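# Close both cupboard doors fully without slamming them

## Task

Get both cupboard doors completely closed, and make sure they stay closed on their own once the robot lets go; a door that is only held shut by the robot does not count. Any door swung open or shut violently means failure, and so does the robot tipping over or finishing in a tilted state.

## Robot and tools

ROBOT. TidyBot++: a mobile base (0.54 m long, 0.50 m wide, 0.38 m tall) on four driven casters, carrying one seven-joint arm with a two-finger gripper. The shoulder sits 0.12 m ahead of the base centre and 0.68 m off the floor. Cameras: base_camera (644x364 pinhole) and wrist_camera (644x476 fisheye, looking out along the hand). The arm begins folded, hand pointing down, reaching up to 0.08 m beyond the base front, elbow as high as 1.15 m.

FRAMES. Base frame: origin on the floor beneath the base centre, x ahead, y to the left, z upward. hand_pose is reported in this frame and marks the spot between the finger pads; its own z axis runs out along the fingers and its y axis is the direction the fingers close in. The odometry frame is wherever the base frame was when the scene began. base_odometry heading grows to the left and spans -3.142 to 3.142; it counts wheel rotation, so slip looks like motion, and it drifts a few cm and degrees over many moves. base_tilt is in degrees, positive for leaning forward or right, with a fixed bias near 1 degree.

execute_actions. Arguments: actions (a list holding one action, or empty to just read state and images) and cameras (list of base_camera, wrist_camera or all; omitted/null means all, [] means none). An action may contain base, joints, speeds. base carries exactly one relative command, measured from where the base last reported itself: translate_m (metres, forward positive, -2 to 2), strafe_m (metres, left positive, -2 to 2) or rotate_rad (radians, counter-clockwise from above positive, -6.3 to 6.3). joints holds absolute targets in radians by name: joint_1_rad (any angle), joint_2_rad (-2.249 to 2.249), joint_3_rad (any), joint_4_rad (-2.579 to 2.579), joint_5_rad (any), joint_6_rad (-2.099 to 2.099), joint_7_rad (any), plus gripper_pos from 0 (open) to 1 (closed). Done tolerances: ±0.039 for joints 1-4, ±0.056 for joints 5-7, ±0.03 for the gripper. Unbounded joints take the short way, so turn them in steps below half a revolution. speeds caps top speed for that action: translate_m and strafe_m 0.05 to 0.5 m/s, rotate_rad 0.1 to 1.57 rad/s (the top is the default). A base move needing over 8.667 s, or any action over 15 s, is refused; an unknown key or out-of-range number rejects the whole call with no motion. A joint or base you leave out may still be straining toward its earlier target. Arm joints reach 1.39 rad/s (1.22 for joints 5-7).

wait: seconds from 0 to 10; commands nothing, returns state and images. zoom_image: camera plus region [x0, y0, x1, y1] in pixels of that camera's most recent full image, at most 504x504, origin top-left. finished_scene: scene = the current scene number; irreversible, reports success and moves on.

JOINT SENSES. joint_1_rad positive turns the arm clockwise seen from above (opposite to rotate_rad). With joint_1_rad = 0, joint_3_rad = 3.14, joint_5_rad = 0 the arm stays in the x-z plane of the base. Then the tilt from vertical (forward positive) is joint_2_rad for the 0.42 m upper arm, joint_2_rad - joint_4_rad for the 0.31 m forearm, and that minus joint_6_rad for the 0.31 m hand. Hand offset from the shoulder: forward = sum of length*sin(angle), up = sum of length*cos(angle). From 3.14, raising joint_3_rad swings a forward-bent forearm to the right; raising joint_5_rad swings a bent hand to the right; with the hand down, raising joint_7_rad twists it counter-clockwise from above, and at 1.57 the fingers open sideways. Finger gap is roughly 85*(1 - gripper_pos) mm; closed fingertips reach about 20 mm beyond the hand point. A downward hand reaches at most about 0.94 m high, only near the base.

RESULT LINES. pictures lists the order of returned images. base_status/joint_status: done; off_target (settled away from target, may still push); contact_stop or time_out (target dropped, holds in place; base contact_stop means odometry arrived and then something shoved it, wheels keep pushing until the next base command); not_followed / joint command not followed with cause: (a self-collision check withheld arm targets; the gripper still moves; they may be retried each action until valid). A blocked base may say done yet stop short. on_its_own covers uncommanded motion. motor_effort gives percent of max, positive toward higher joint values, peak in brackets, with offsets and noise. Motor temperatures lists one value per arm joint; MOTOR HOT appears from 60 °C, and at 75 °C an OVER-TEMPERATURE FAULT lets the arm sag, with limit_stop_at_motor_heat on unreached keys (resend them). ARM HIT means a hard strike on the base or the arm itself. Torque limits: 104.5 N m for joints 1-4 (warning 56.7), 51.3 for joints 5-7 (warning 29.4); reaching one freezes the arm and gripper for 10 s and drops the rest of the call, though the base continues.

FRICTION. Joints can stop a little short while reporting done; the hand is often 1-2 cm off. To correct, resend each joint as its last command plus (wanted minus read). Trust camera images over hand_pose. Held loads cause sag; never command a loaded joint to its read angle.

AVOID. Swinging doors fast, driving the base while the arm is snagged above about 0.8 m (tipping), sideways shoves on a raised hand, long blocked pushes, hard hits, and ending with a door held shut by the robot. Backing off or retracting the arm clears a lean. The robot keeps its last command while you think.

Each tool is called after ">>>" as name(argument=value, ...), one argument or row to a line, values as JSON.

## Session

>>> execute_actions(
  actions=[],
)

Scene clock: 0.00 s.
Motor temperatures (°C, as the motors report them): [35 33 29 31 35 38 38]
base_odometry: x=+0.000 y=+0.000 heading=+0.000 (m, m, rad; odometry frame)
base_tilt: forward=-0.2 right=-0.6 (deg)
base_status: not commanded
joint_positions: joint_1_rad=+0.034 joint_2_rad=-0.319 joint_3_rad=+3.123 joint_4_rad=-2.550 joint_5_rad=+0.019 joint_6_rad=-0.850 joint_7_rad=+1.603 gripper_pos=+0.000
joint_status: not commanded
motor_effort: joint_1_rad=+0 joint_2_rad=-1 joint_3_rad=+1 joint_4_rad=+11 joint_5_rad=+1 joint_6_rad=+0 joint_7_rad=+0 (%)
hand_pose: x=+0.2539 y=-0.0060 z=+0.5778 quat_wxyz=(+0.011, +0.999, +0.014, +0.030) (m; base frame)
pictures: base_camera, wrist_camera
Images, in order (width x height): base_camera 644x364, wrist_camera 644x476.

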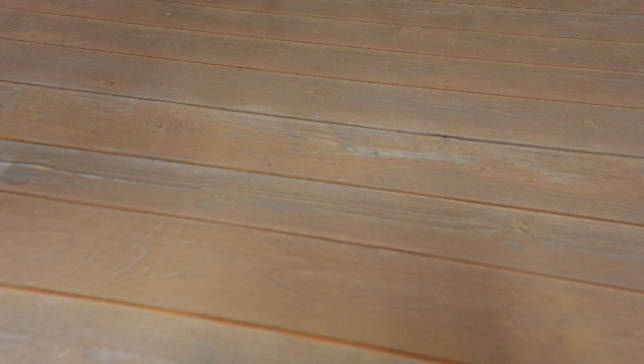

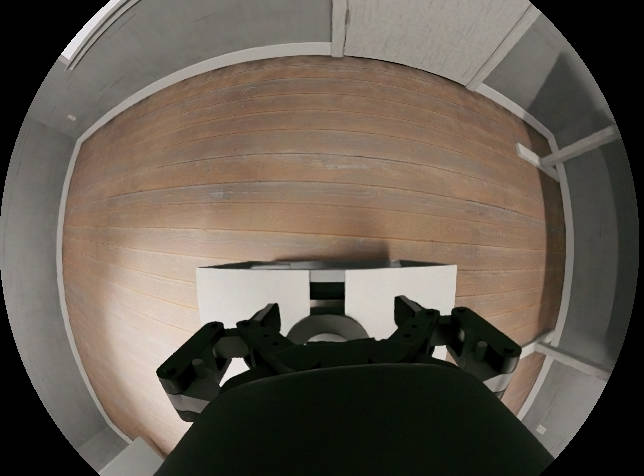

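>>> execute_actions(
  actions=[
    {"base":{"rotate_rad":2.6},"joints":{"joint_6_rad":0.5,"gripper_pos":1}},
  ],
)

Scene clock: 17.70 s.
Motor temperatures (°C, as the motors report them): [35 33 29 31 35 38 38]
base_odometry: x=+0.000 y=+0.000 heading=+2.600 (m, m, rad; odometry frame)
base_tilt: forward=-0.2 right=-0.5 (deg)
base_status: done
joint_positions: joint_1_rad=+0.034 joint_2_rad=-0.319 joint_3_rad=+3.123 joint_4_rad=-2.547 joint_5_rad=+0.019 joint_6_rad=+0.494 joint_7_rad=+1.603 gripper_pos=+0.999
joint_status: all done
motor_effort: joint_1_rad=+0(2) joint_2_rad=-7(8) joint_3_rad=+1(2) joint_4_rad=+19(19) joint_5_rad=+0(0) joint_6_rad=+10(11) joint_7_rad=+0(0) (%)
hand_pose: x=+0.5430 y=-0.0021 z=+0.8390 quat_wxyz=(+0.020, +0.762, +0.017, +0.647) (m; base frame)
pictures: base_camera, wrist_camera
Images, in order (width x height): base_camera 644x364, wrist_camera 644x476.

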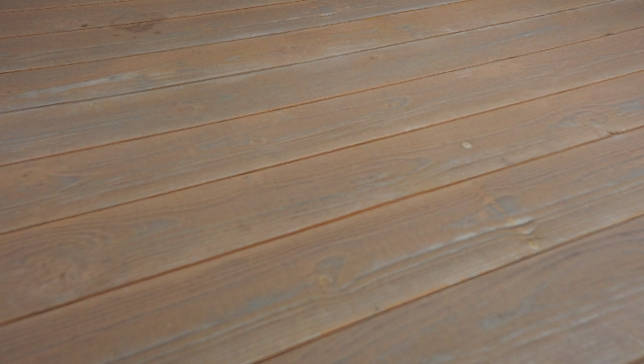

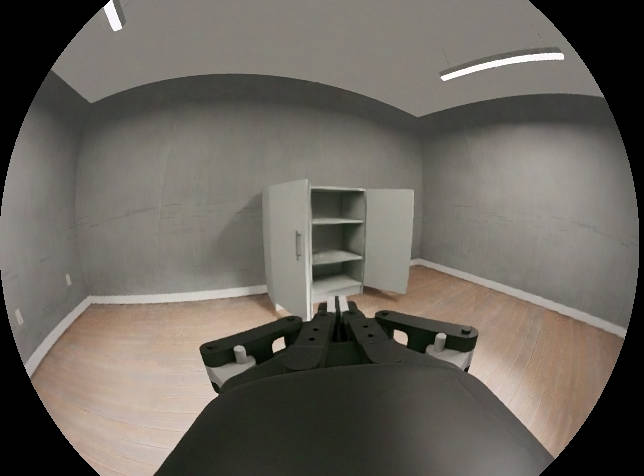

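>>> execute_actions(
  actions=[
    {"base":{"rotate_rad":0.35}},
  ],
  cameras=[],
)

>>> execute_actions(
  actions=[
    {"base":{"strafe_m":-0.42}},
  ],
  cameras=[],
)

>>> execute_actions(
  actions=[
    {"base":{"translate_m":0.9},"joints":{"joint_2_rad":0.1,"joint_4_rad":-2.0,"joint_6_rad":0.3}},
  ],
)

Scene clock: 29.27 s.
Motor temperatures (°C, as the motors report them): [35 33 29 31 35 38 38]
base_odometry: x=+0.000 y=+0.000 heading=+2.949 (m, m, rad; odometry frame)
base_tilt: forward=-0.2 right=-0.5 (deg)
base_status: done
joint_positions: joint_1_rad=+0.034 joint_2_rad=-0.319 joint_3_rad=+3.123 joint_4_rad=-2.547 joint_5_rad=+0.019 joint_6_rad=+0.494 joint_7_rad=+1.603 gripper_pos=+0.999
joint_status: not commanded
motor_effort: joint_1_rad=+0(2) joint_2_rad=-7(8) joint_3_rad=+1(2) joint_4_rad=+19(19) joint_5_rad=+0(0) joint_6_rad=+11(11) joint_7_rad=+0(0) (%)
hand_pose: x=+0.5430 y=-0.0019 z=+0.8390 quat_wxyz=(+0.020, +0.762, +0.017, +0.647) (m; base frame)
pictures: none
No camera images: the call's "cameras" was empty. Leave "cameras" out to get every camera's image.

Scene clock: 31.47 s.
Motor temperatures (°C, as the motors report them): [35 33 29 31 35 38 38]
base_odometry: x=+0.080 y=+0.413 heading=+2.950 (m, m, rad; odometry frame)
base_tilt: forward=-0.2 right=-0.5 (deg)
base_status: done
joint_positions: joint_1_rad=+0.034 joint_2_rad=-0.319 joint_3_rad=+3.123 joint_4_rad=-2.547 joint_5_rad=+0.019 joint_6_rad=+0.494 joint_7_rad=+1.603 gripper_pos=+0.999
joint_status: not commanded
motor_effort: joint_1_rad=+0(1) joint_2_rad=-7(8) joint_3_rad=+1(3) joint_4_rad=+19(19) joint_5_rad=+0(1) joint_6_rad=+10(11) joint_7_rad=+0(0) (%)
hand_pose: x=+0.5430 y=-0.0021 z=+0.8390 quat_wxyz=(+0.020, +0.762, +0.017, +0.647) (m; base frame)
pictures: none
No camera images: the call's "cameras" was empty. Leave "cameras" out to get every camera's image.

Scene clock: 34.63 s.
Motor temperatures (°C, as the motors report them): [35 33 29 31 35 38 38]
base_odometry: x=-0.803 y=+0.584 heading=+2.950 (m, m, rad; odometry frame)
base_tilt: forward=-0.2 right=-0.5 (deg)
base_status: done
joint_positions: joint_1_rad=+0.102 joint_2_rad=+0.063 joint_3_rad=+3.188 joint_4_rad=-2.023 joint_5_rad=+0.018 joint_6_rad=+0.311 joint_7_rad=+1.603 gripper_pos=+0.999
joint_status: all done
motor_effort: joint_1_rad=-12(18) joint_2_rad=-18(26) joint_3_rad=-10(15) joint_4_rad=+24(41) joint_5_rad=+3(6) joint_6_rad=+12(19) joint_7_rad=+0(0) (%)
hand_pose: x=+0.7184 y=-0.0859 z=+0.8836 quat_wxyz=(+0.061, +0.775, -0.036, +0.628) (m; base frame)
pictures: base_camera, wrist_camera
Images, in order (width x height): base_camera 644x364, wrist_camera 644x476.

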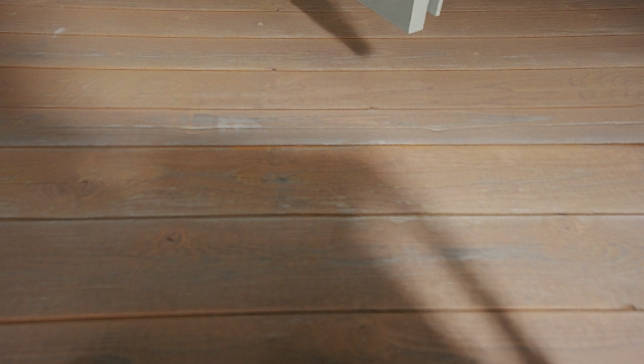

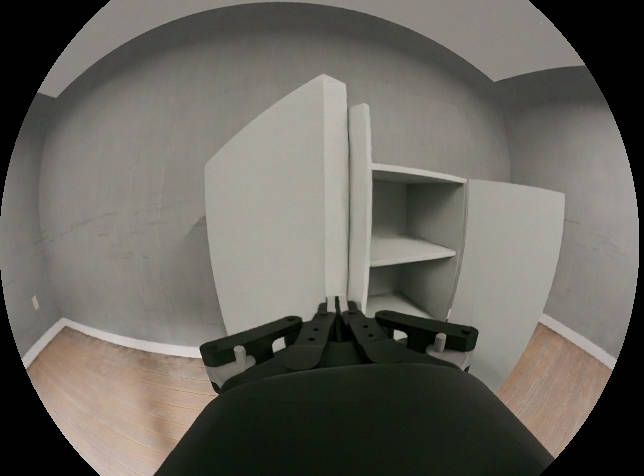

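>>> execute_actions(
  actions=[
    {"base":{"translate_m":-0.06},"joints":{"joint_1_rad":0,"joint_3_rad":3.14}},
  ],
)

Scene clock: 44.10 s.
Motor temperatures (°C, as the motors report them): [35 33 29 32 35 38 38]
base_odometry: x=-0.744 y=+0.573 heading=+2.949 (m, m, rad; odometry frame)
base_tilt: forward=-0.2 right=-0.5 (deg)
base_status: done
joint_positions: joint_1_rad=-0.002 joint_2_rad=+0.083 joint_3_rad=+3.136 joint_4_rad=-2.005 joint_5_rad=+0.018 joint_6_rad=+0.311 joint_7_rad=+1.603 gripper_pos=+0.999
joint_status: all done
motor_effort: joint_1_rad=+0(14) joint_2_rad=-24(24) joint_3_rad=+0(12) joint_4_rad=+20(25) joint_5_rad=+0(3) joint_6_rad=+10(12) joint_7_rad=+0(0) (%)
hand_pose: x=+0.7317 y=+0.0077 z=+0.8824 quat_wxyz=(+0.011, +0.776, +0.024, +0.631) (m; base frame)
pictures: base_camera, wrist_camera
Images, in order (width x height): base_camera 644x364, wrist_camera 644x476.

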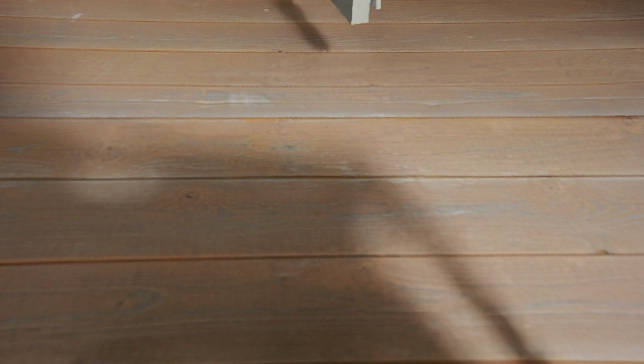

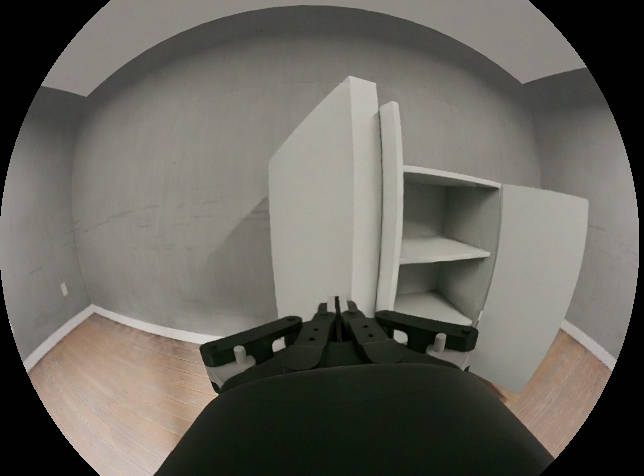

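>>> execute_actions(
  actions=[
    {"base":{"translate_m":0.16},"joints":{"joint_1_rad":-0.06},"speeds":{"translate_m":0.06}},
  ],
  cameras=["wrist_camera"],
)

>>> execute_actions(
  actions=[
    {"base":{"strafe_m":-0.17},"speeds":{"strafe_m":0.07}},
  ],
)

>>> execute_actions(
  actions=[
    {"base":{"translate_m":0.17},"speeds":{"translate_m":0.06}},
  ],
)

Scene clock: 54.57 s.
Motor temperatures (°C, as the motors report them): [35 33 29 32 35 38 38]
base_odometry: x=-0.902 y=+0.603 heading=+2.950 (m, m, rad; odometry frame)
base_tilt: forward=-0.2 right=-0.5 (deg)
base_status: done
joint_positions: joint_1_rad=-0.053 joint_2_rad=+0.085 joint_3_rad=+3.136 joint_4_rad=-2.005 joint_5_rad=+0.018 joint_6_rad=+0.311 joint_7_rad=+1.603 gripper_pos=+0.999
joint_status: all done
motor_effort: joint_1_rad=+0(2) joint_2_rad=-24(27) joint_3_rad=+0(2) joint_4_rad=+20(22) joint_5_rad=+0(1) joint_6_rad=+10(11) joint_7_rad=+0(0) (%)
hand_pose: x=+0.7309 y=+0.0387 z=+0.8813 quat_wxyz=(-0.005, +0.775, +0.043, +0.630) (m; base frame)
pictures: wrist_camera
Images, in order (width x height): wrist_camera 644x476.

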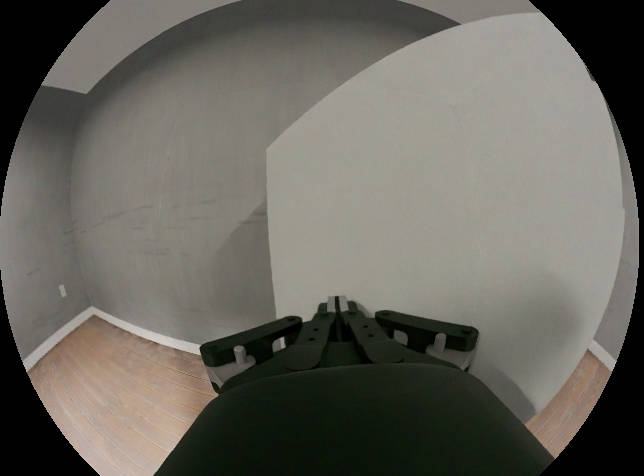

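Scene clock: 57.50 s.
Motor temperatures (°C, as the motors report them): [35 33 29 32 35 38 38]
base_odometry: x=-0.869 y=+0.770 heading=+2.950 (m, m, rad; odometry frame)
base_tilt: forward=-0.2 right=-0.5 (deg)
base_status: done
joint_positions: joint_1_rad=-0.055 joint_2_rad=+0.085 joint_3_rad=+3.137 joint_4_rad=-2.005 joint_5_rad=+0.018 joint_6_rad=+0.311 joint_7_rad=+1.603 gripper_pos=+0.999
joint_status: not commanded
motor_effort: joint_1_rad=+0(2) joint_2_rad=-24(24) joint_3_rad=+0(3) joint_4_rad=+20(21) joint_5_rad=+0(1) joint_6_rad=+10(11) joint_7_rad=+0(0) (%)
hand_pose: x=+0.7309 y=+0.0396 z=+0.8813 quat_wxyz=(-0.006, +0.775, +0.044, +0.630) (m; base frame)
pictures: base_camera, wrist_camera
Images, in order (width x height): base_camera 644x364, wrist_camera 644x476.

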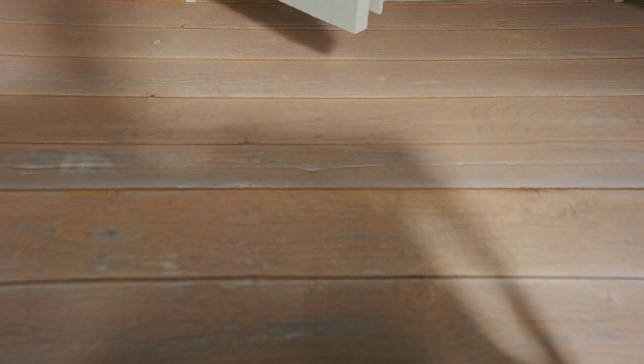

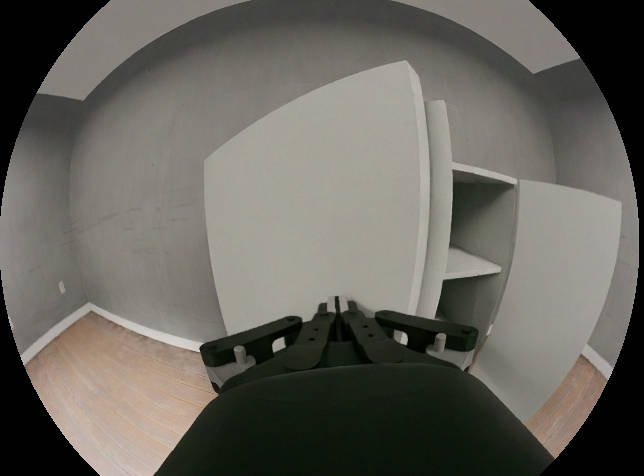

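Scene clock: 60.83 s.
Motor temperatures (°C, as the motors report them): [35 33 29 32 35 38 38]
base_odometry: x=-1.036 y=+0.803 heading=+2.950 (m, m, rad; odometry frame)
base_tilt: forward=-0.2 right=-0.5 (deg)
base_status: done
joint_positions: joint_1_rad=-0.055 joint_2_rad=+0.086 joint_3_rad=+3.137 joint_4_rad=-2.004 joint_5_rad=+0.018 joint_6_rad=+0.311 joint_7_rad=+1.603 gripper_pos=+0.999
joint_status: not commanded
motor_effort: joint_1_rad=+0(2) joint_2_rad=-24(27) joint_3_rad=+1(2) joint_4_rad=+20(23) joint_5_rad=+0(1) joint_6_rad=+11(12) joint_7_rad=+0(0) (%)
hand_pose: x=+0.7312 y=+0.0397 z=+0.8807 quat_wxyz=(-0.006, +0.776, +0.044, +0.630) (m; base frame)
pictures: base_camera, wrist_camera
Images, in order (width x height): base_camera 644x364, wrist_camera 644x476.

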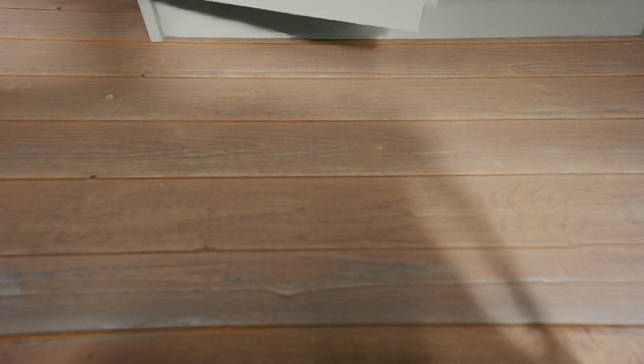

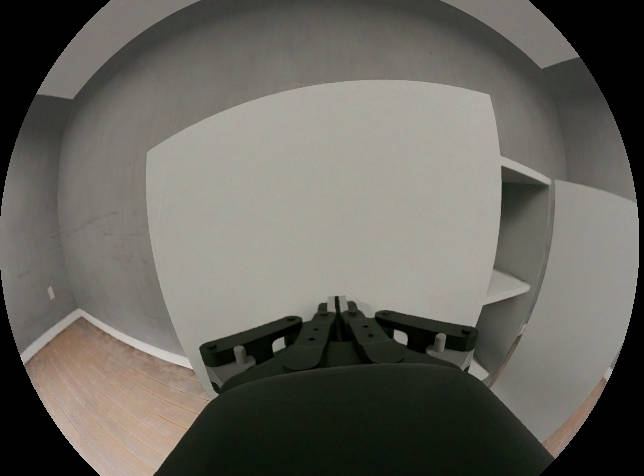

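>>> execute_actions(
  actions=[
    {"base":{"translate_m":0.08},"speeds":{"translate_m":0.05}},
  ],
)

Scene clock: 67.43 s.
Motor temperatures (°C, as the motors report them): [35 33 29 32 35 38 38]
base_odometry: x=-1.115 y=+0.818 heading=+2.950 (m, m, rad; odometry frame)
base_tilt: forward=-0.2 right=-0.5 (deg)
base_status: done
joint_positions: joint_1_rad=-0.055 joint_2_rad=+0.086 joint_3_rad=+3.137 joint_4_rad=-2.005 joint_5_rad=+0.018 joint_6_rad=+0.311 joint_7_rad=+1.603 gripper_pos=+0.999
joint_status: not commanded
motor_effort: joint_1_rad=+0(1) joint_2_rad=-24(27) joint_3_rad=+0(0) joint_4_rad=+20(22) joint_5_rad=+0(0) joint_6_rad=+10(11) joint_7_rad=+0(0) (%)
hand_pose: x=+0.7312 y=+0.0397 z=+0.8802 quat_wxyz=(-0.006, +0.776, +0.044, +0.629) (m; base frame)
pictures: base_camera, wrist_camera
Images, in order (width x height): base_camera 644x364, wrist_camera 644x476.

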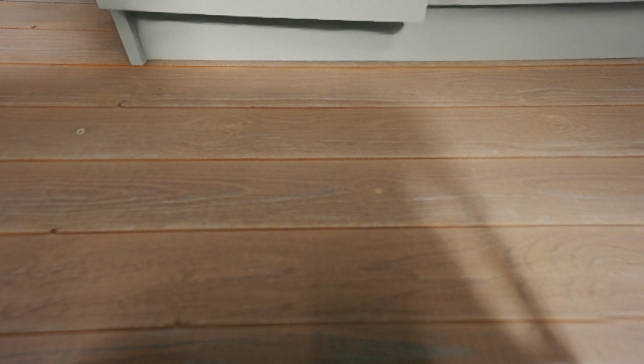

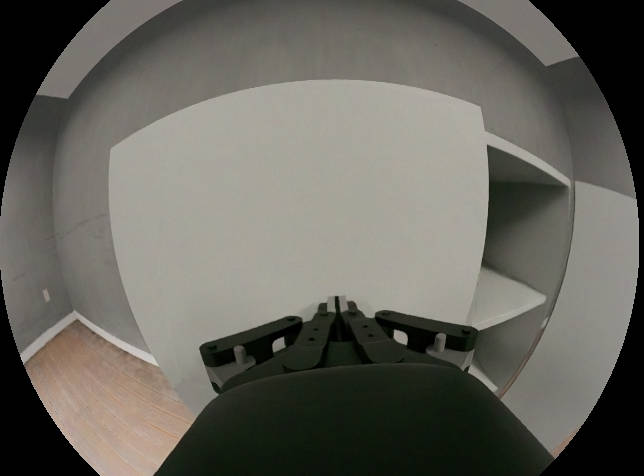

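>>> execute_actions(
  actions=[
    {"base":{"translate_m":0.03},"speeds":{"translate_m":0.05}},
  ],
  cameras=["base_camera"],
)

>>> execute_actions(
  actions=[
    {"base":{"translate_m":-0.48}},
  ],
  cameras=["wrist_camera"],
)

>>> execute_actions(
  actions=[
    {"base":{"strafe_m":-1.05}},
  ],
)

Scene clock: 77.33 s.
Motor temperatures (°C, as the motors report them): [35 33 29 32 35 38 38]
base_odometry: x=-1.145 y=+0.824 heading=+2.950 (m, m, rad; odometry frame)
base_tilt: forward=-0.2 right=-0.5 (deg)
base_status: done
joint_positions: joint_1_rad=-0.055 joint_2_rad=+0.087 joint_3_rad=+3.137 joint_4_rad=-2.005 joint_5_rad=+0.018 joint_6_rad=+0.311 joint_7_rad=+1.603 gripper_pos=+0.999
joint_status: not commanded
motor_effort: joint_1_rad=+0(1) joint_2_rad=-24(27) joint_3_rad=+1(0) joint_4_rad=+20(21) joint_5_rad=+0(0) joint_6_rad=+10(11) joint_7_rad=+0(0) (%)
hand_pose: x=+0.7313 y=+0.0397 z=+0.8799 quat_wxyz=(-0.006, +0.776, +0.044, +0.629) (m; base frame)
pictures: base_camera
Images, in order (width x height): base_camera 644x364.

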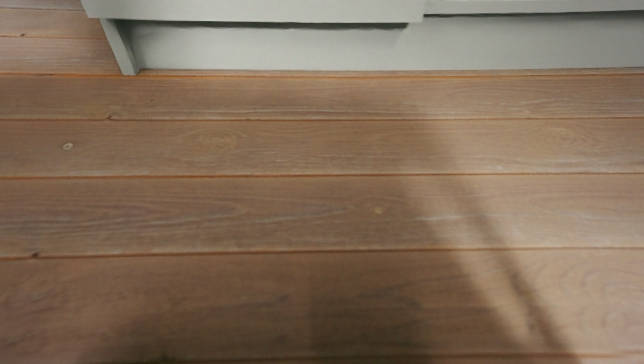

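Scene clock: 79.77 s.
Motor temperatures (°C, as the motors report them): [35 33 29 32 35 38 38]
base_odometry: x=-0.673 y=+0.733 heading=+2.950 (m, m, rad; odometry frame)
base_tilt: forward=-0.2 right=-0.5 (deg)
base_status: done
joint_positions: joint_1_rad=-0.056 joint_2_rad=+0.091 joint_3_rad=+3.137 joint_4_rad=-2.004 joint_5_rad=+0.018 joint_6_rad=+0.311 joint_7_rad=+1.603 gripper_pos=+0.999
joint_status: not commanded
motor_effort: joint_1_rad=+0(2) joint_2_rad=-24(27) joint_3_rad=+0(3) joint_4_rad=+20(23) joint_5_rad=+0(0) joint_6_rad=+11(11) joint_7_rad=+0(0) (%)
hand_pose: x=+0.7323 y=+0.0400 z=+0.8777 quat_wxyz=(-0.006, +0.777, +0.044, +0.628) (m; base frame)
pictures: wrist_camera
Images, in order (width x height): wrist_camera 644x476.

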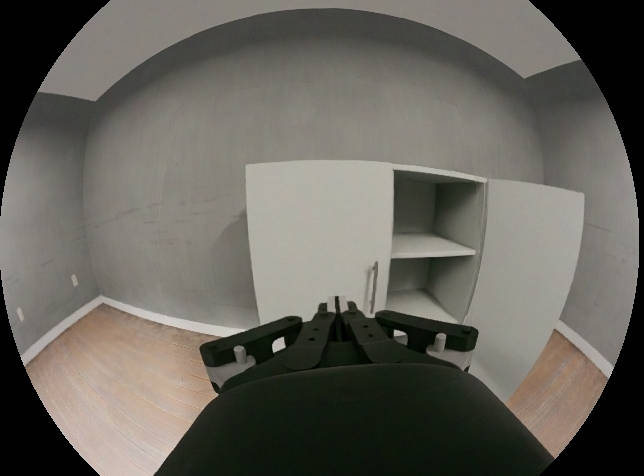

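Scene clock: 83.23 s.
Motor temperatures (°C, as the motors report them): [35 33 29 32 35 38 38]
base_odometry: x=-0.473 y=+1.764 heading=+2.950 (m, m, rad; odometry frame)
base_tilt: forward=-0.2 right=-0.5 (deg)
base_status: done
joint_positions: joint_1_rad=-0.057 joint_2_rad=+0.091 joint_3_rad=+3.138 joint_4_rad=-2.004 joint_5_rad=+0.018 joint_6_rad=+0.311 joint_7_rad=+1.603 gripper_pos=+0.999
joint_status: not commanded
motor_effort: joint_1_rad=+0(3) joint_2_rad=-24(25) joint_3_rad=+0(3) joint_4_rad=+20(20) joint_5_rad=+0(0) joint_6_rad=+11(10) joint_7_rad=+0(0) (%)
hand_pose: x=+0.7323 y=+0.0401 z=+0.8777 quat_wxyz=(-0.006, +0.777, +0.044, +0.628) (m; base frame)
pictures: base_camera, wrist_camera
Images, in order (width x height): base_camera 644x364, wrist_camera 644x476.

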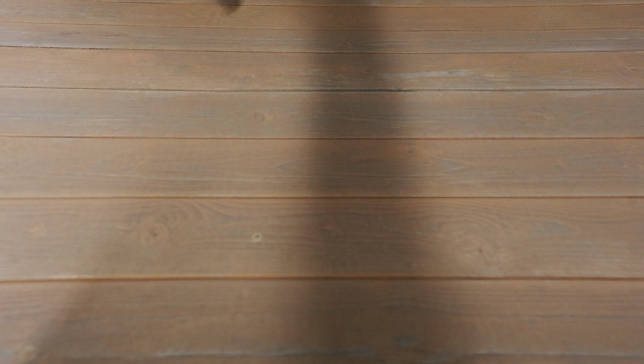

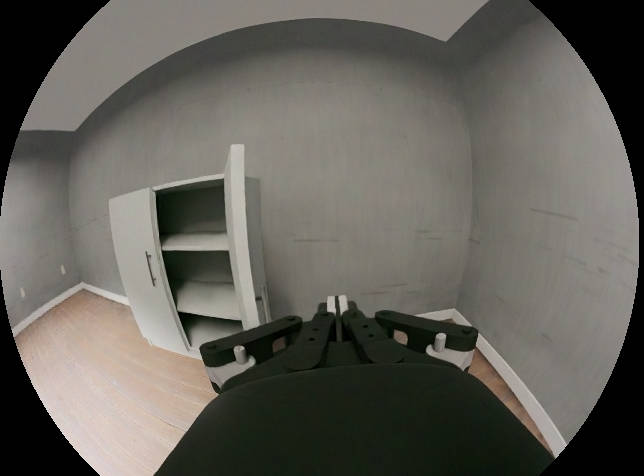

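>>> execute_actions(
  actions=[
    {"base":{"translate_m":0.22}},
  ],
  cameras=["wrist_camera"],
)

>>> execute_actions(
  actions=[
    {"base":{"strafe_m":0.35},"speeds":{"strafe_m":0.08}},
  ],
)

Scene clock: 91.87 s.
Motor temperatures (°C, as the motors report them): [35 33 29 32 35 38 38]
base_odometry: x=-0.689 y=+1.806 heading=+2.949 (m, m, rad; odometry frame)
base_tilt: forward=-0.2 right=-0.5 (deg)
base_status: done
joint_positions: joint_1_rad=-0.057 joint_2_rad=+0.094 joint_3_rad=+3.138 joint_4_rad=-2.003 joint_5_rad=+0.018 joint_6_rad=+0.311 joint_7_rad=+1.603 gripper_pos=+0.999
joint_status: not commanded
motor_effort: joint_1_rad=+0(0) joint_2_rad=-24(28) joint_3_rad=+1(0) joint_4_rad=+20(21) joint_5_rad=+0(0) joint_6_rad=+10(11) joint_7_rad=+0(0) (%)
hand_pose: x=+0.7331 y=+0.0402 z=+0.8760 quat_wxyz=(-0.006, +0.778, +0.044, +0.627) (m; base frame)
pictures: wrist_camera
Images, in order (width x height): wrist_camera 644x476.

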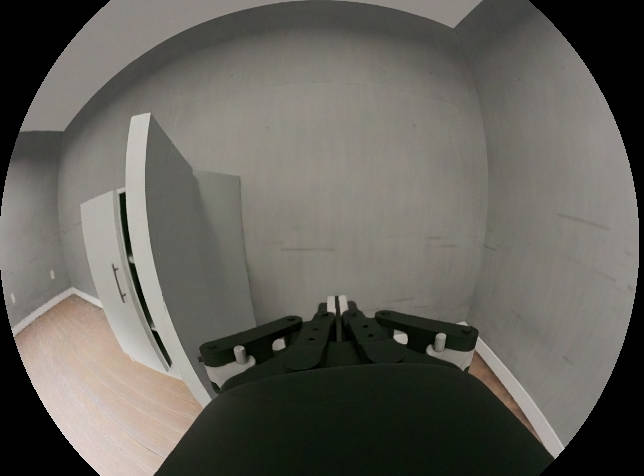

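Scene clock: 96.77 s.
Motor temperatures (°C, as the motors report them): [35 33 29 32 35 38 38]
base_odometry: x=-0.756 y=+1.462 heading=+2.949 (m, m, rad; odometry frame)
base_tilt: forward=-0.2 right=-0.5 (deg)
base_status: done
joint_positions: joint_1_rad=+0.037 joint_2_rad=+0.041 joint_3_rad=+3.230 joint_4_rad=-2.052 joint_5_rad=+0.018 joint_6_rad=+0.295 joint_7_rad=+1.603 gripper_pos=+0.999
joint_status: not commanded
motor_effort: joint_1_rad=-20(22) joint_2_rad=-8(25) joint_3_rad=-16(18) joint_4_rad=+31(32) joint_5_rad=+4(5) joint_6_rad=+15(16) joint_7_rad=+0(0) (%)
hand_pose: x=+0.7089 y=-0.0705 z=+0.8753 quat_wxyz=(+0.054, +0.782, -0.027, +0.620) (m; base frame)
pictures: base_camera, wrist_camera
Images, in order (width x height): base_camera 644x364, wrist_camera 644x476.

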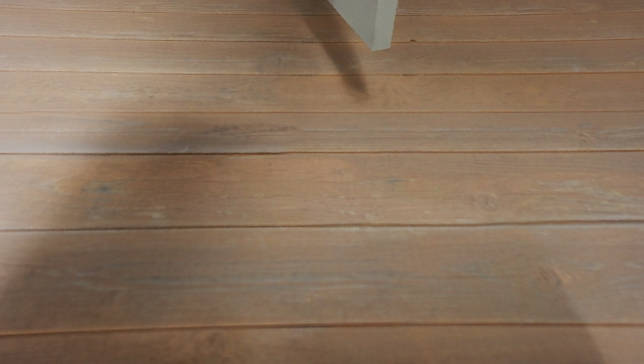

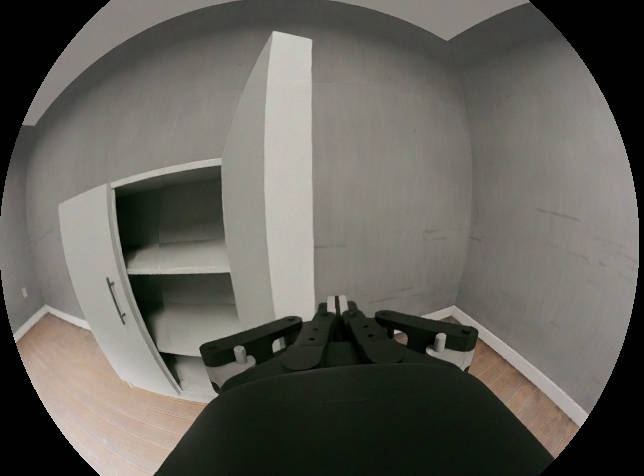

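Jammed on the knuckle; backing slowly lets it progress.

>>> execute_actions(
  actions=[
    {"base":{"translate_m":-0.07},"speeds":{"translate_m":0.05}},
  ],
)

Scene clock: 103.67 s.
Motor temperatures (°C, as the motors report them): [35 33 29 32 35 39 38]
base_odometry: x=-0.687 y=+1.449 heading=+2.949 (m, m, rad; odometry frame)
base_tilt: forward=-0.2 right=-0.5 (deg)
base_status: done
joint_positions: joint_1_rad=-0.048 joint_2_rad=+0.078 joint_3_rad=+3.150 joint_4_rad=-2.009 joint_5_rad=+0.018 joint_6_rad=+0.295 joint_7_rad=+1.603 gripper_pos=+0.999
joint_status: not commanded
motor_effort: joint_1_rad=+0(19) joint_2_rad=-24(26) joint_3_rad=+1(16) joint_4_rad=+20(30) joint_5_rad=+0(4) joint_6_rad=+10(15) joint_7_rad=+0(0) (%)
hand_pose: x=+0.7284 y=+0.0274 z=+0.8778 quat_wxyz=(+0.001, +0.780, +0.037, +0.625) (m; base frame)
pictures: base_camera, wrist_camera
Images, in order (width x height): base_camera 644x364, wrist_camera 644x476.

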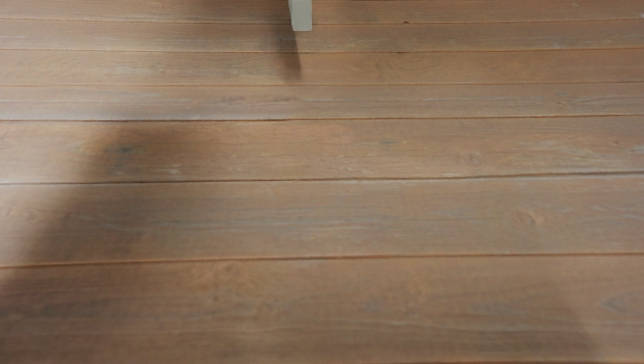

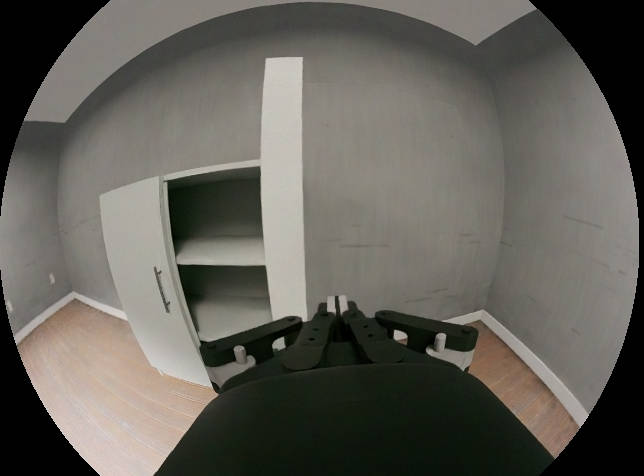

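>>> execute_actions(
  actions=[
    {"base":{"strafe_m":0.18},"speeds":{"strafe_m":0.08}},
  ],
)

Scene clock: 112.30 s.
Motor temperatures (°C, as the motors report them): [35 33 29 32 35 39 38]
base_odometry: x=-0.721 y=+1.272 heading=+2.949 (m, m, rad; odometry frame)
base_tilt: forward=-0.2 right=-0.5 (deg)
base_status: done
joint_positions: joint_1_rad=-0.052 joint_2_rad=+0.078 joint_3_rad=+3.147 joint_4_rad=-2.009 joint_5_rad=+0.018 joint_6_rad=+0.295 joint_7_rad=+1.603 gripper_pos=+0.999
joint_status: not commanded
motor_effort: joint_1_rad=+0(5) joint_2_rad=-24(25) joint_3_rad=+0(3) joint_4_rad=+20(21) joint_5_rad=+0(1) joint_6_rad=+10(11) joint_7_rad=+0(0) (%)
hand_pose: x=+0.7282 y=+0.0312 z=+0.8778 quat_wxyz=(-0.001, +0.780, +0.039, +0.625) (m; base frame)
pictures: base_camera, wrist_camera
Images, in order (width x height): base_camera 644x364, wrist_camera 644x476.

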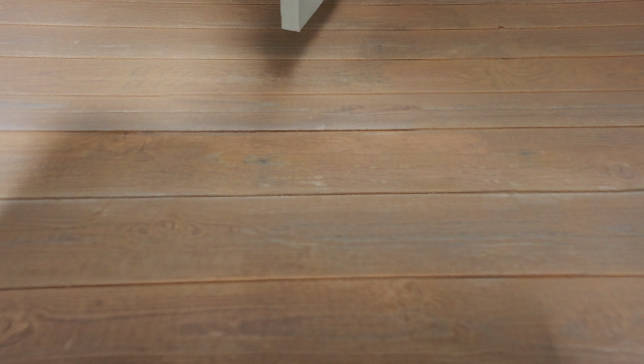

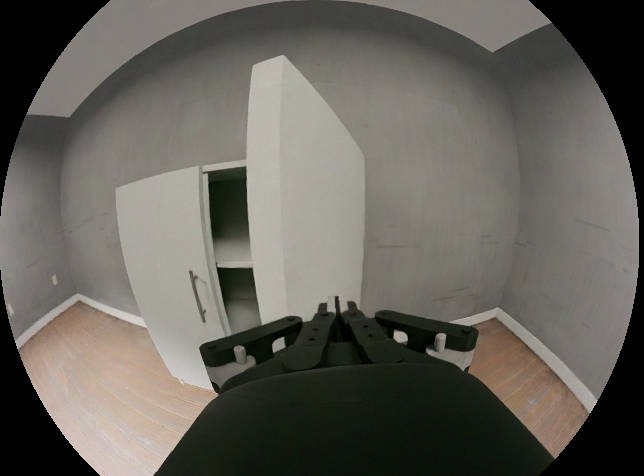

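>>> execute_actions(
  actions=[
    {"base":{"strafe_m":0.07},"speeds":{"strafe_m":0.08}},
  ],
  cameras=["wrist_camera"],
)

>>> execute_actions(
  actions=[
    {"base":{"translate_m":0.1},"speeds":{"translate_m":0.06}},
  ],
)

Scene clock: 119.47 s.
Motor temperatures (°C, as the motors report them): [35 33 29 32 35 39 38]
base_odometry: x=-0.735 y=+1.203 heading=+2.949 (m, m, rad; odometry frame)
base_tilt: forward=-0.2 right=-0.6 (deg)
base_status: done
joint_positions: joint_1_rad=-0.054 joint_2_rad=+0.078 joint_3_rad=+3.145 joint_4_rad=-2.009 joint_5_rad=+0.018 joint_6_rad=+0.295 joint_7_rad=+1.603 gripper_pos=+0.999
joint_status: not commanded
motor_effort: joint_1_rad=+0(5) joint_2_rad=-24(24) joint_3_rad=+1(4) joint_4_rad=+20(21) joint_5_rad=+1(1) joint_6_rad=+10(11) joint_7_rad=+0(0) (%)
hand_pose: x=+0.7280 y=+0.0340 z=+0.8779 quat_wxyz=(-0.002, +0.780, +0.041, +0.625) (m; base frame)
pictures: wrist_camera
Images, in order (width x height): wrist_camera 644x476.

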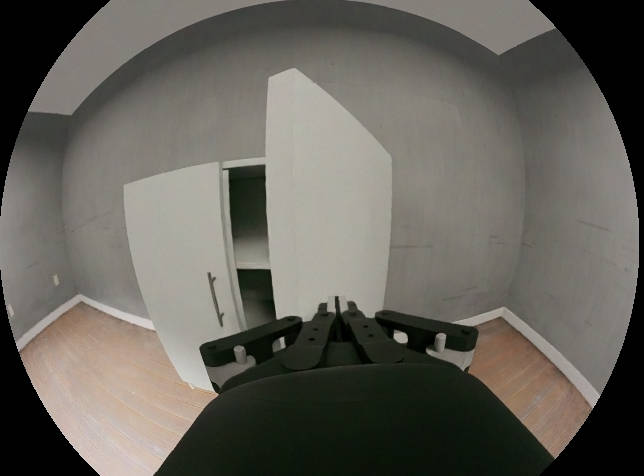

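Scene clock: 121.60 s.
Motor temperatures (°C, as the motors report them): [35 33 29 32 35 39 38]
base_odometry: x=-0.833 y=+1.222 heading=+2.950 (m, m, rad; odometry frame)
base_tilt: forward=-0.2 right=-0.5 (deg)
base_status: done
joint_positions: joint_1_rad=-0.054 joint_2_rad=+0.081 joint_3_rad=+3.145 joint_4_rad=-2.008 joint_5_rad=+0.018 joint_6_rad=+0.295 joint_7_rad=+1.603 gripper_pos=+0.999
joint_status: not commanded
motor_effort: joint_1_rad=+0(2) joint_2_rad=-24(26) joint_3_rad=+0(1) joint_4_rad=+19(22) joint_5_rad=+0(0) joint_6_rad=+10(11) joint_7_rad=+0(0) (%)
hand_pose: x=+0.7289 y=+0.0341 z=+0.8764 quat_wxyz=(-0.002, +0.781, +0.041, +0.624) (m; base frame)
pictures: base_camera, wrist_camera
Images, in order (width x height): base_camera 644x364, wrist_camera 644x476.

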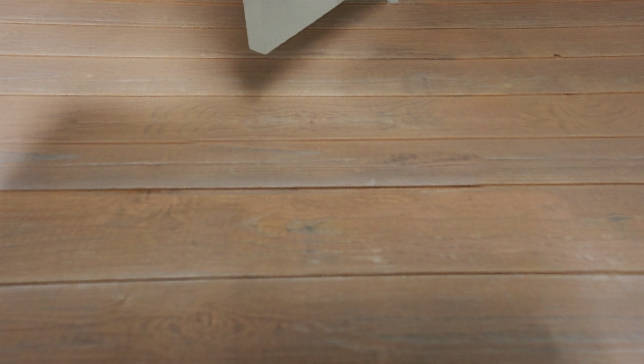

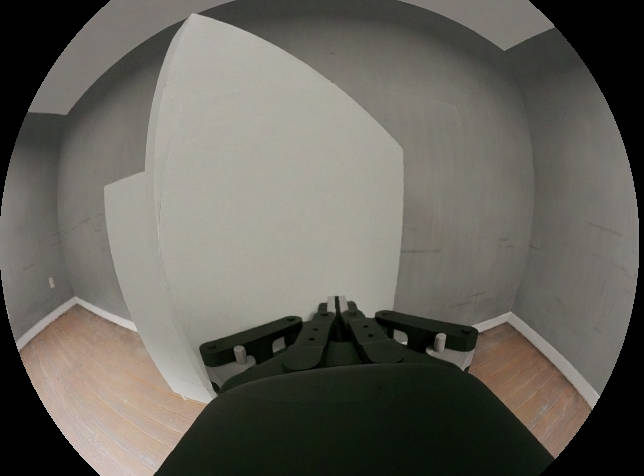

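>>> execute_actions(
  actions=[
    {"base":{"strafe_m":0.11},"speeds":{"strafe_m":0.07}},
  ],
  cameras=["wrist_camera"],
)

>>> execute_actions(
  actions=[
    {"base":{"translate_m":0.29},"speeds":{"translate_m":0.055}},
  ],
)

Scene clock: 128.60 s.
Motor temperatures (°C, as the motors report them): [35 33 29 32 35 39 38]
base_odometry: x=-0.854 y=+1.114 heading=+2.949 (m, m, rad; odometry frame)
base_tilt: forward=-0.2 right=-0.5 (deg)
base_status: done
joint_positions: joint_1_rad=-0.055 joint_2_rad=+0.081 joint_3_rad=+3.144 joint_4_rad=-2.008 joint_5_rad=+0.018 joint_6_rad=+0.295 joint_7_rad=+1.603 gripper_pos=+0.999
joint_status: not commanded
motor_effort: joint_1_rad=+0(3) joint_2_rad=-24(24) joint_3_rad=+0(3) joint_4_rad=+21(21) joint_5_rad=+0(1) joint_6_rad=+10(11) joint_7_rad=+0(0) (%)
hand_pose: x=+0.7288 y=+0.0346 z=+0.8764 quat_wxyz=(-0.003, +0.781, +0.041, +0.624) (m; base frame)
pictures: wrist_camera
Images, in order (width x height): wrist_camera 644x476.

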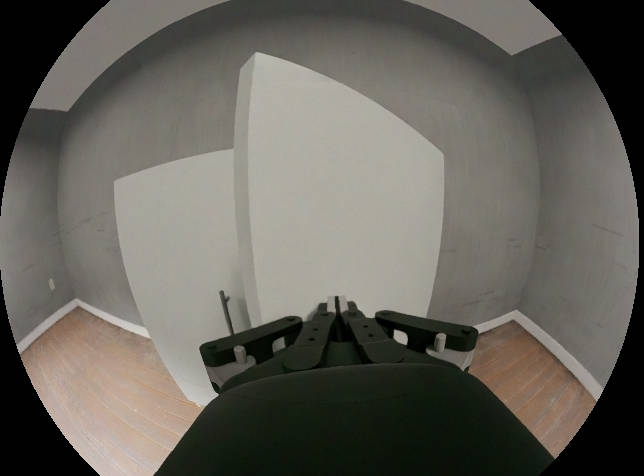

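Scene clock: 134.43 s.
Motor temperatures (°C, as the motors report them): [35 34 29 32 35 39 38]
base_odometry: x=-1.138 y=+1.169 heading=+2.949 (m, m, rad; odometry frame)
base_tilt: forward=-0.2 right=-0.5 (deg)
base_status: done
joint_positions: joint_1_rad=-0.055 joint_2_rad=+0.049 joint_3_rad=+3.143 joint_4_rad=-2.042 joint_5_rad=+0.018 joint_6_rad=+0.294 joint_7_rad=+1.603 gripper_pos=+0.999
joint_status: not commanded
motor_effort: joint_1_rad=+1(1) joint_2_rad=-14(26) joint_3_rad=+2(3) joint_4_rad=+27(32) joint_5_rad=-1(0) joint_6_rad=+14(15) joint_7_rad=+0(0) (%)
hand_pose: x=+0.7148 y=+0.0348 z=+0.8762 quat_wxyz=(-0.003, +0.781, +0.042, +0.623) (m; base frame)
pictures: base_camera, wrist_camera
Images, in order (width x height): base_camera 644x364, wrist_camera 644x476.

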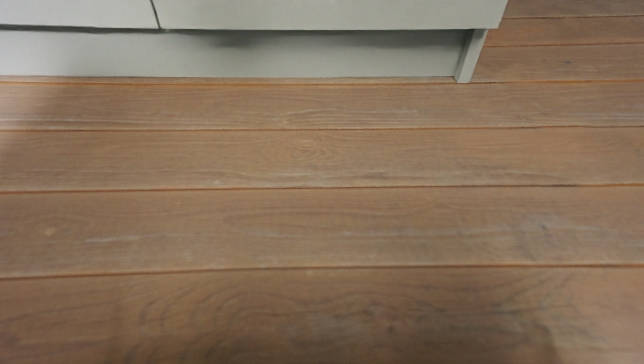

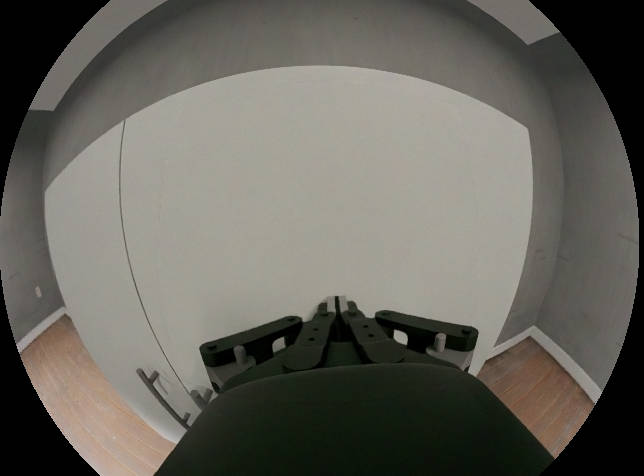

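>>> execute_actions(
  actions=[
    {"base":{"translate_m":-0.06}},
  ],
)

>>> finished_scene(
  scene=1,
)

Scene clock: 140.17 s.
Motor temperatures (°C, as the motors report them): [35 34 29 32 35 39 38]
base_odometry: x=-1.079 y=+1.158 heading=+2.949 (m, m, rad; odometry frame)
base_tilt: forward=-0.2 right=-0.5 (deg)
base_status: done
joint_positions: joint_1_rad=-0.055 joint_2_rad=+0.094 joint_3_rad=+3.143 joint_4_rad=-2.000 joint_5_rad=+0.018 joint_6_rad=+0.294 joint_7_rad=+1.603 gripper_pos=+0.999
joint_status: not commanded
motor_effort: joint_1_rad=+0(2) joint_2_rad=-24(27) joint_3_rad=+0(1) joint_4_rad=+20(27) joint_5_rad=+0(1) joint_6_rad=+11(13) joint_7_rad=+0(0) (%)
hand_pose: x=+0.7329 y=+0.0355 z=+0.8731 quat_wxyz=(-0.003, +0.782, +0.042, +0.622) (m; base frame)
pictures: base_camera, wrist_camera
Images, in order (width x height): base_camera 644x364, wrist_camera 644x476.

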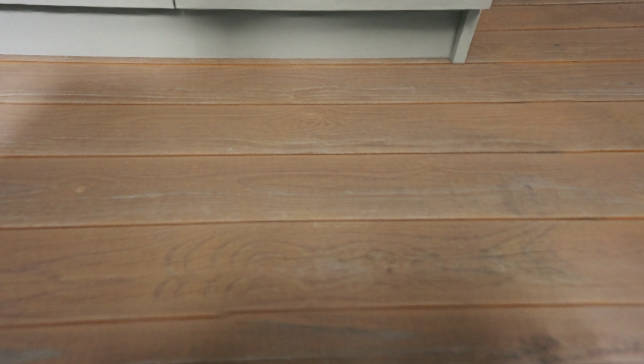

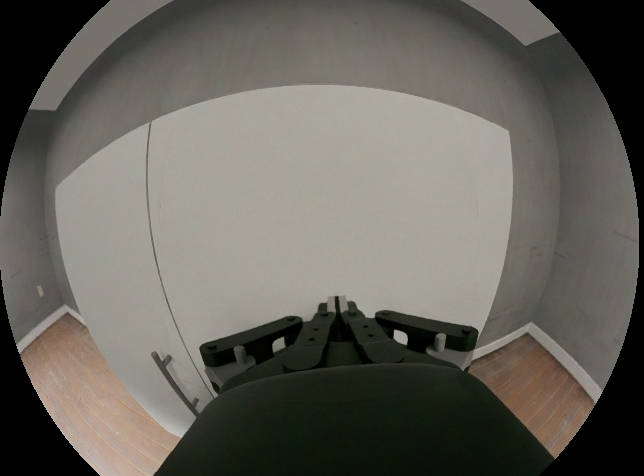

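The scene is finished: the task was done.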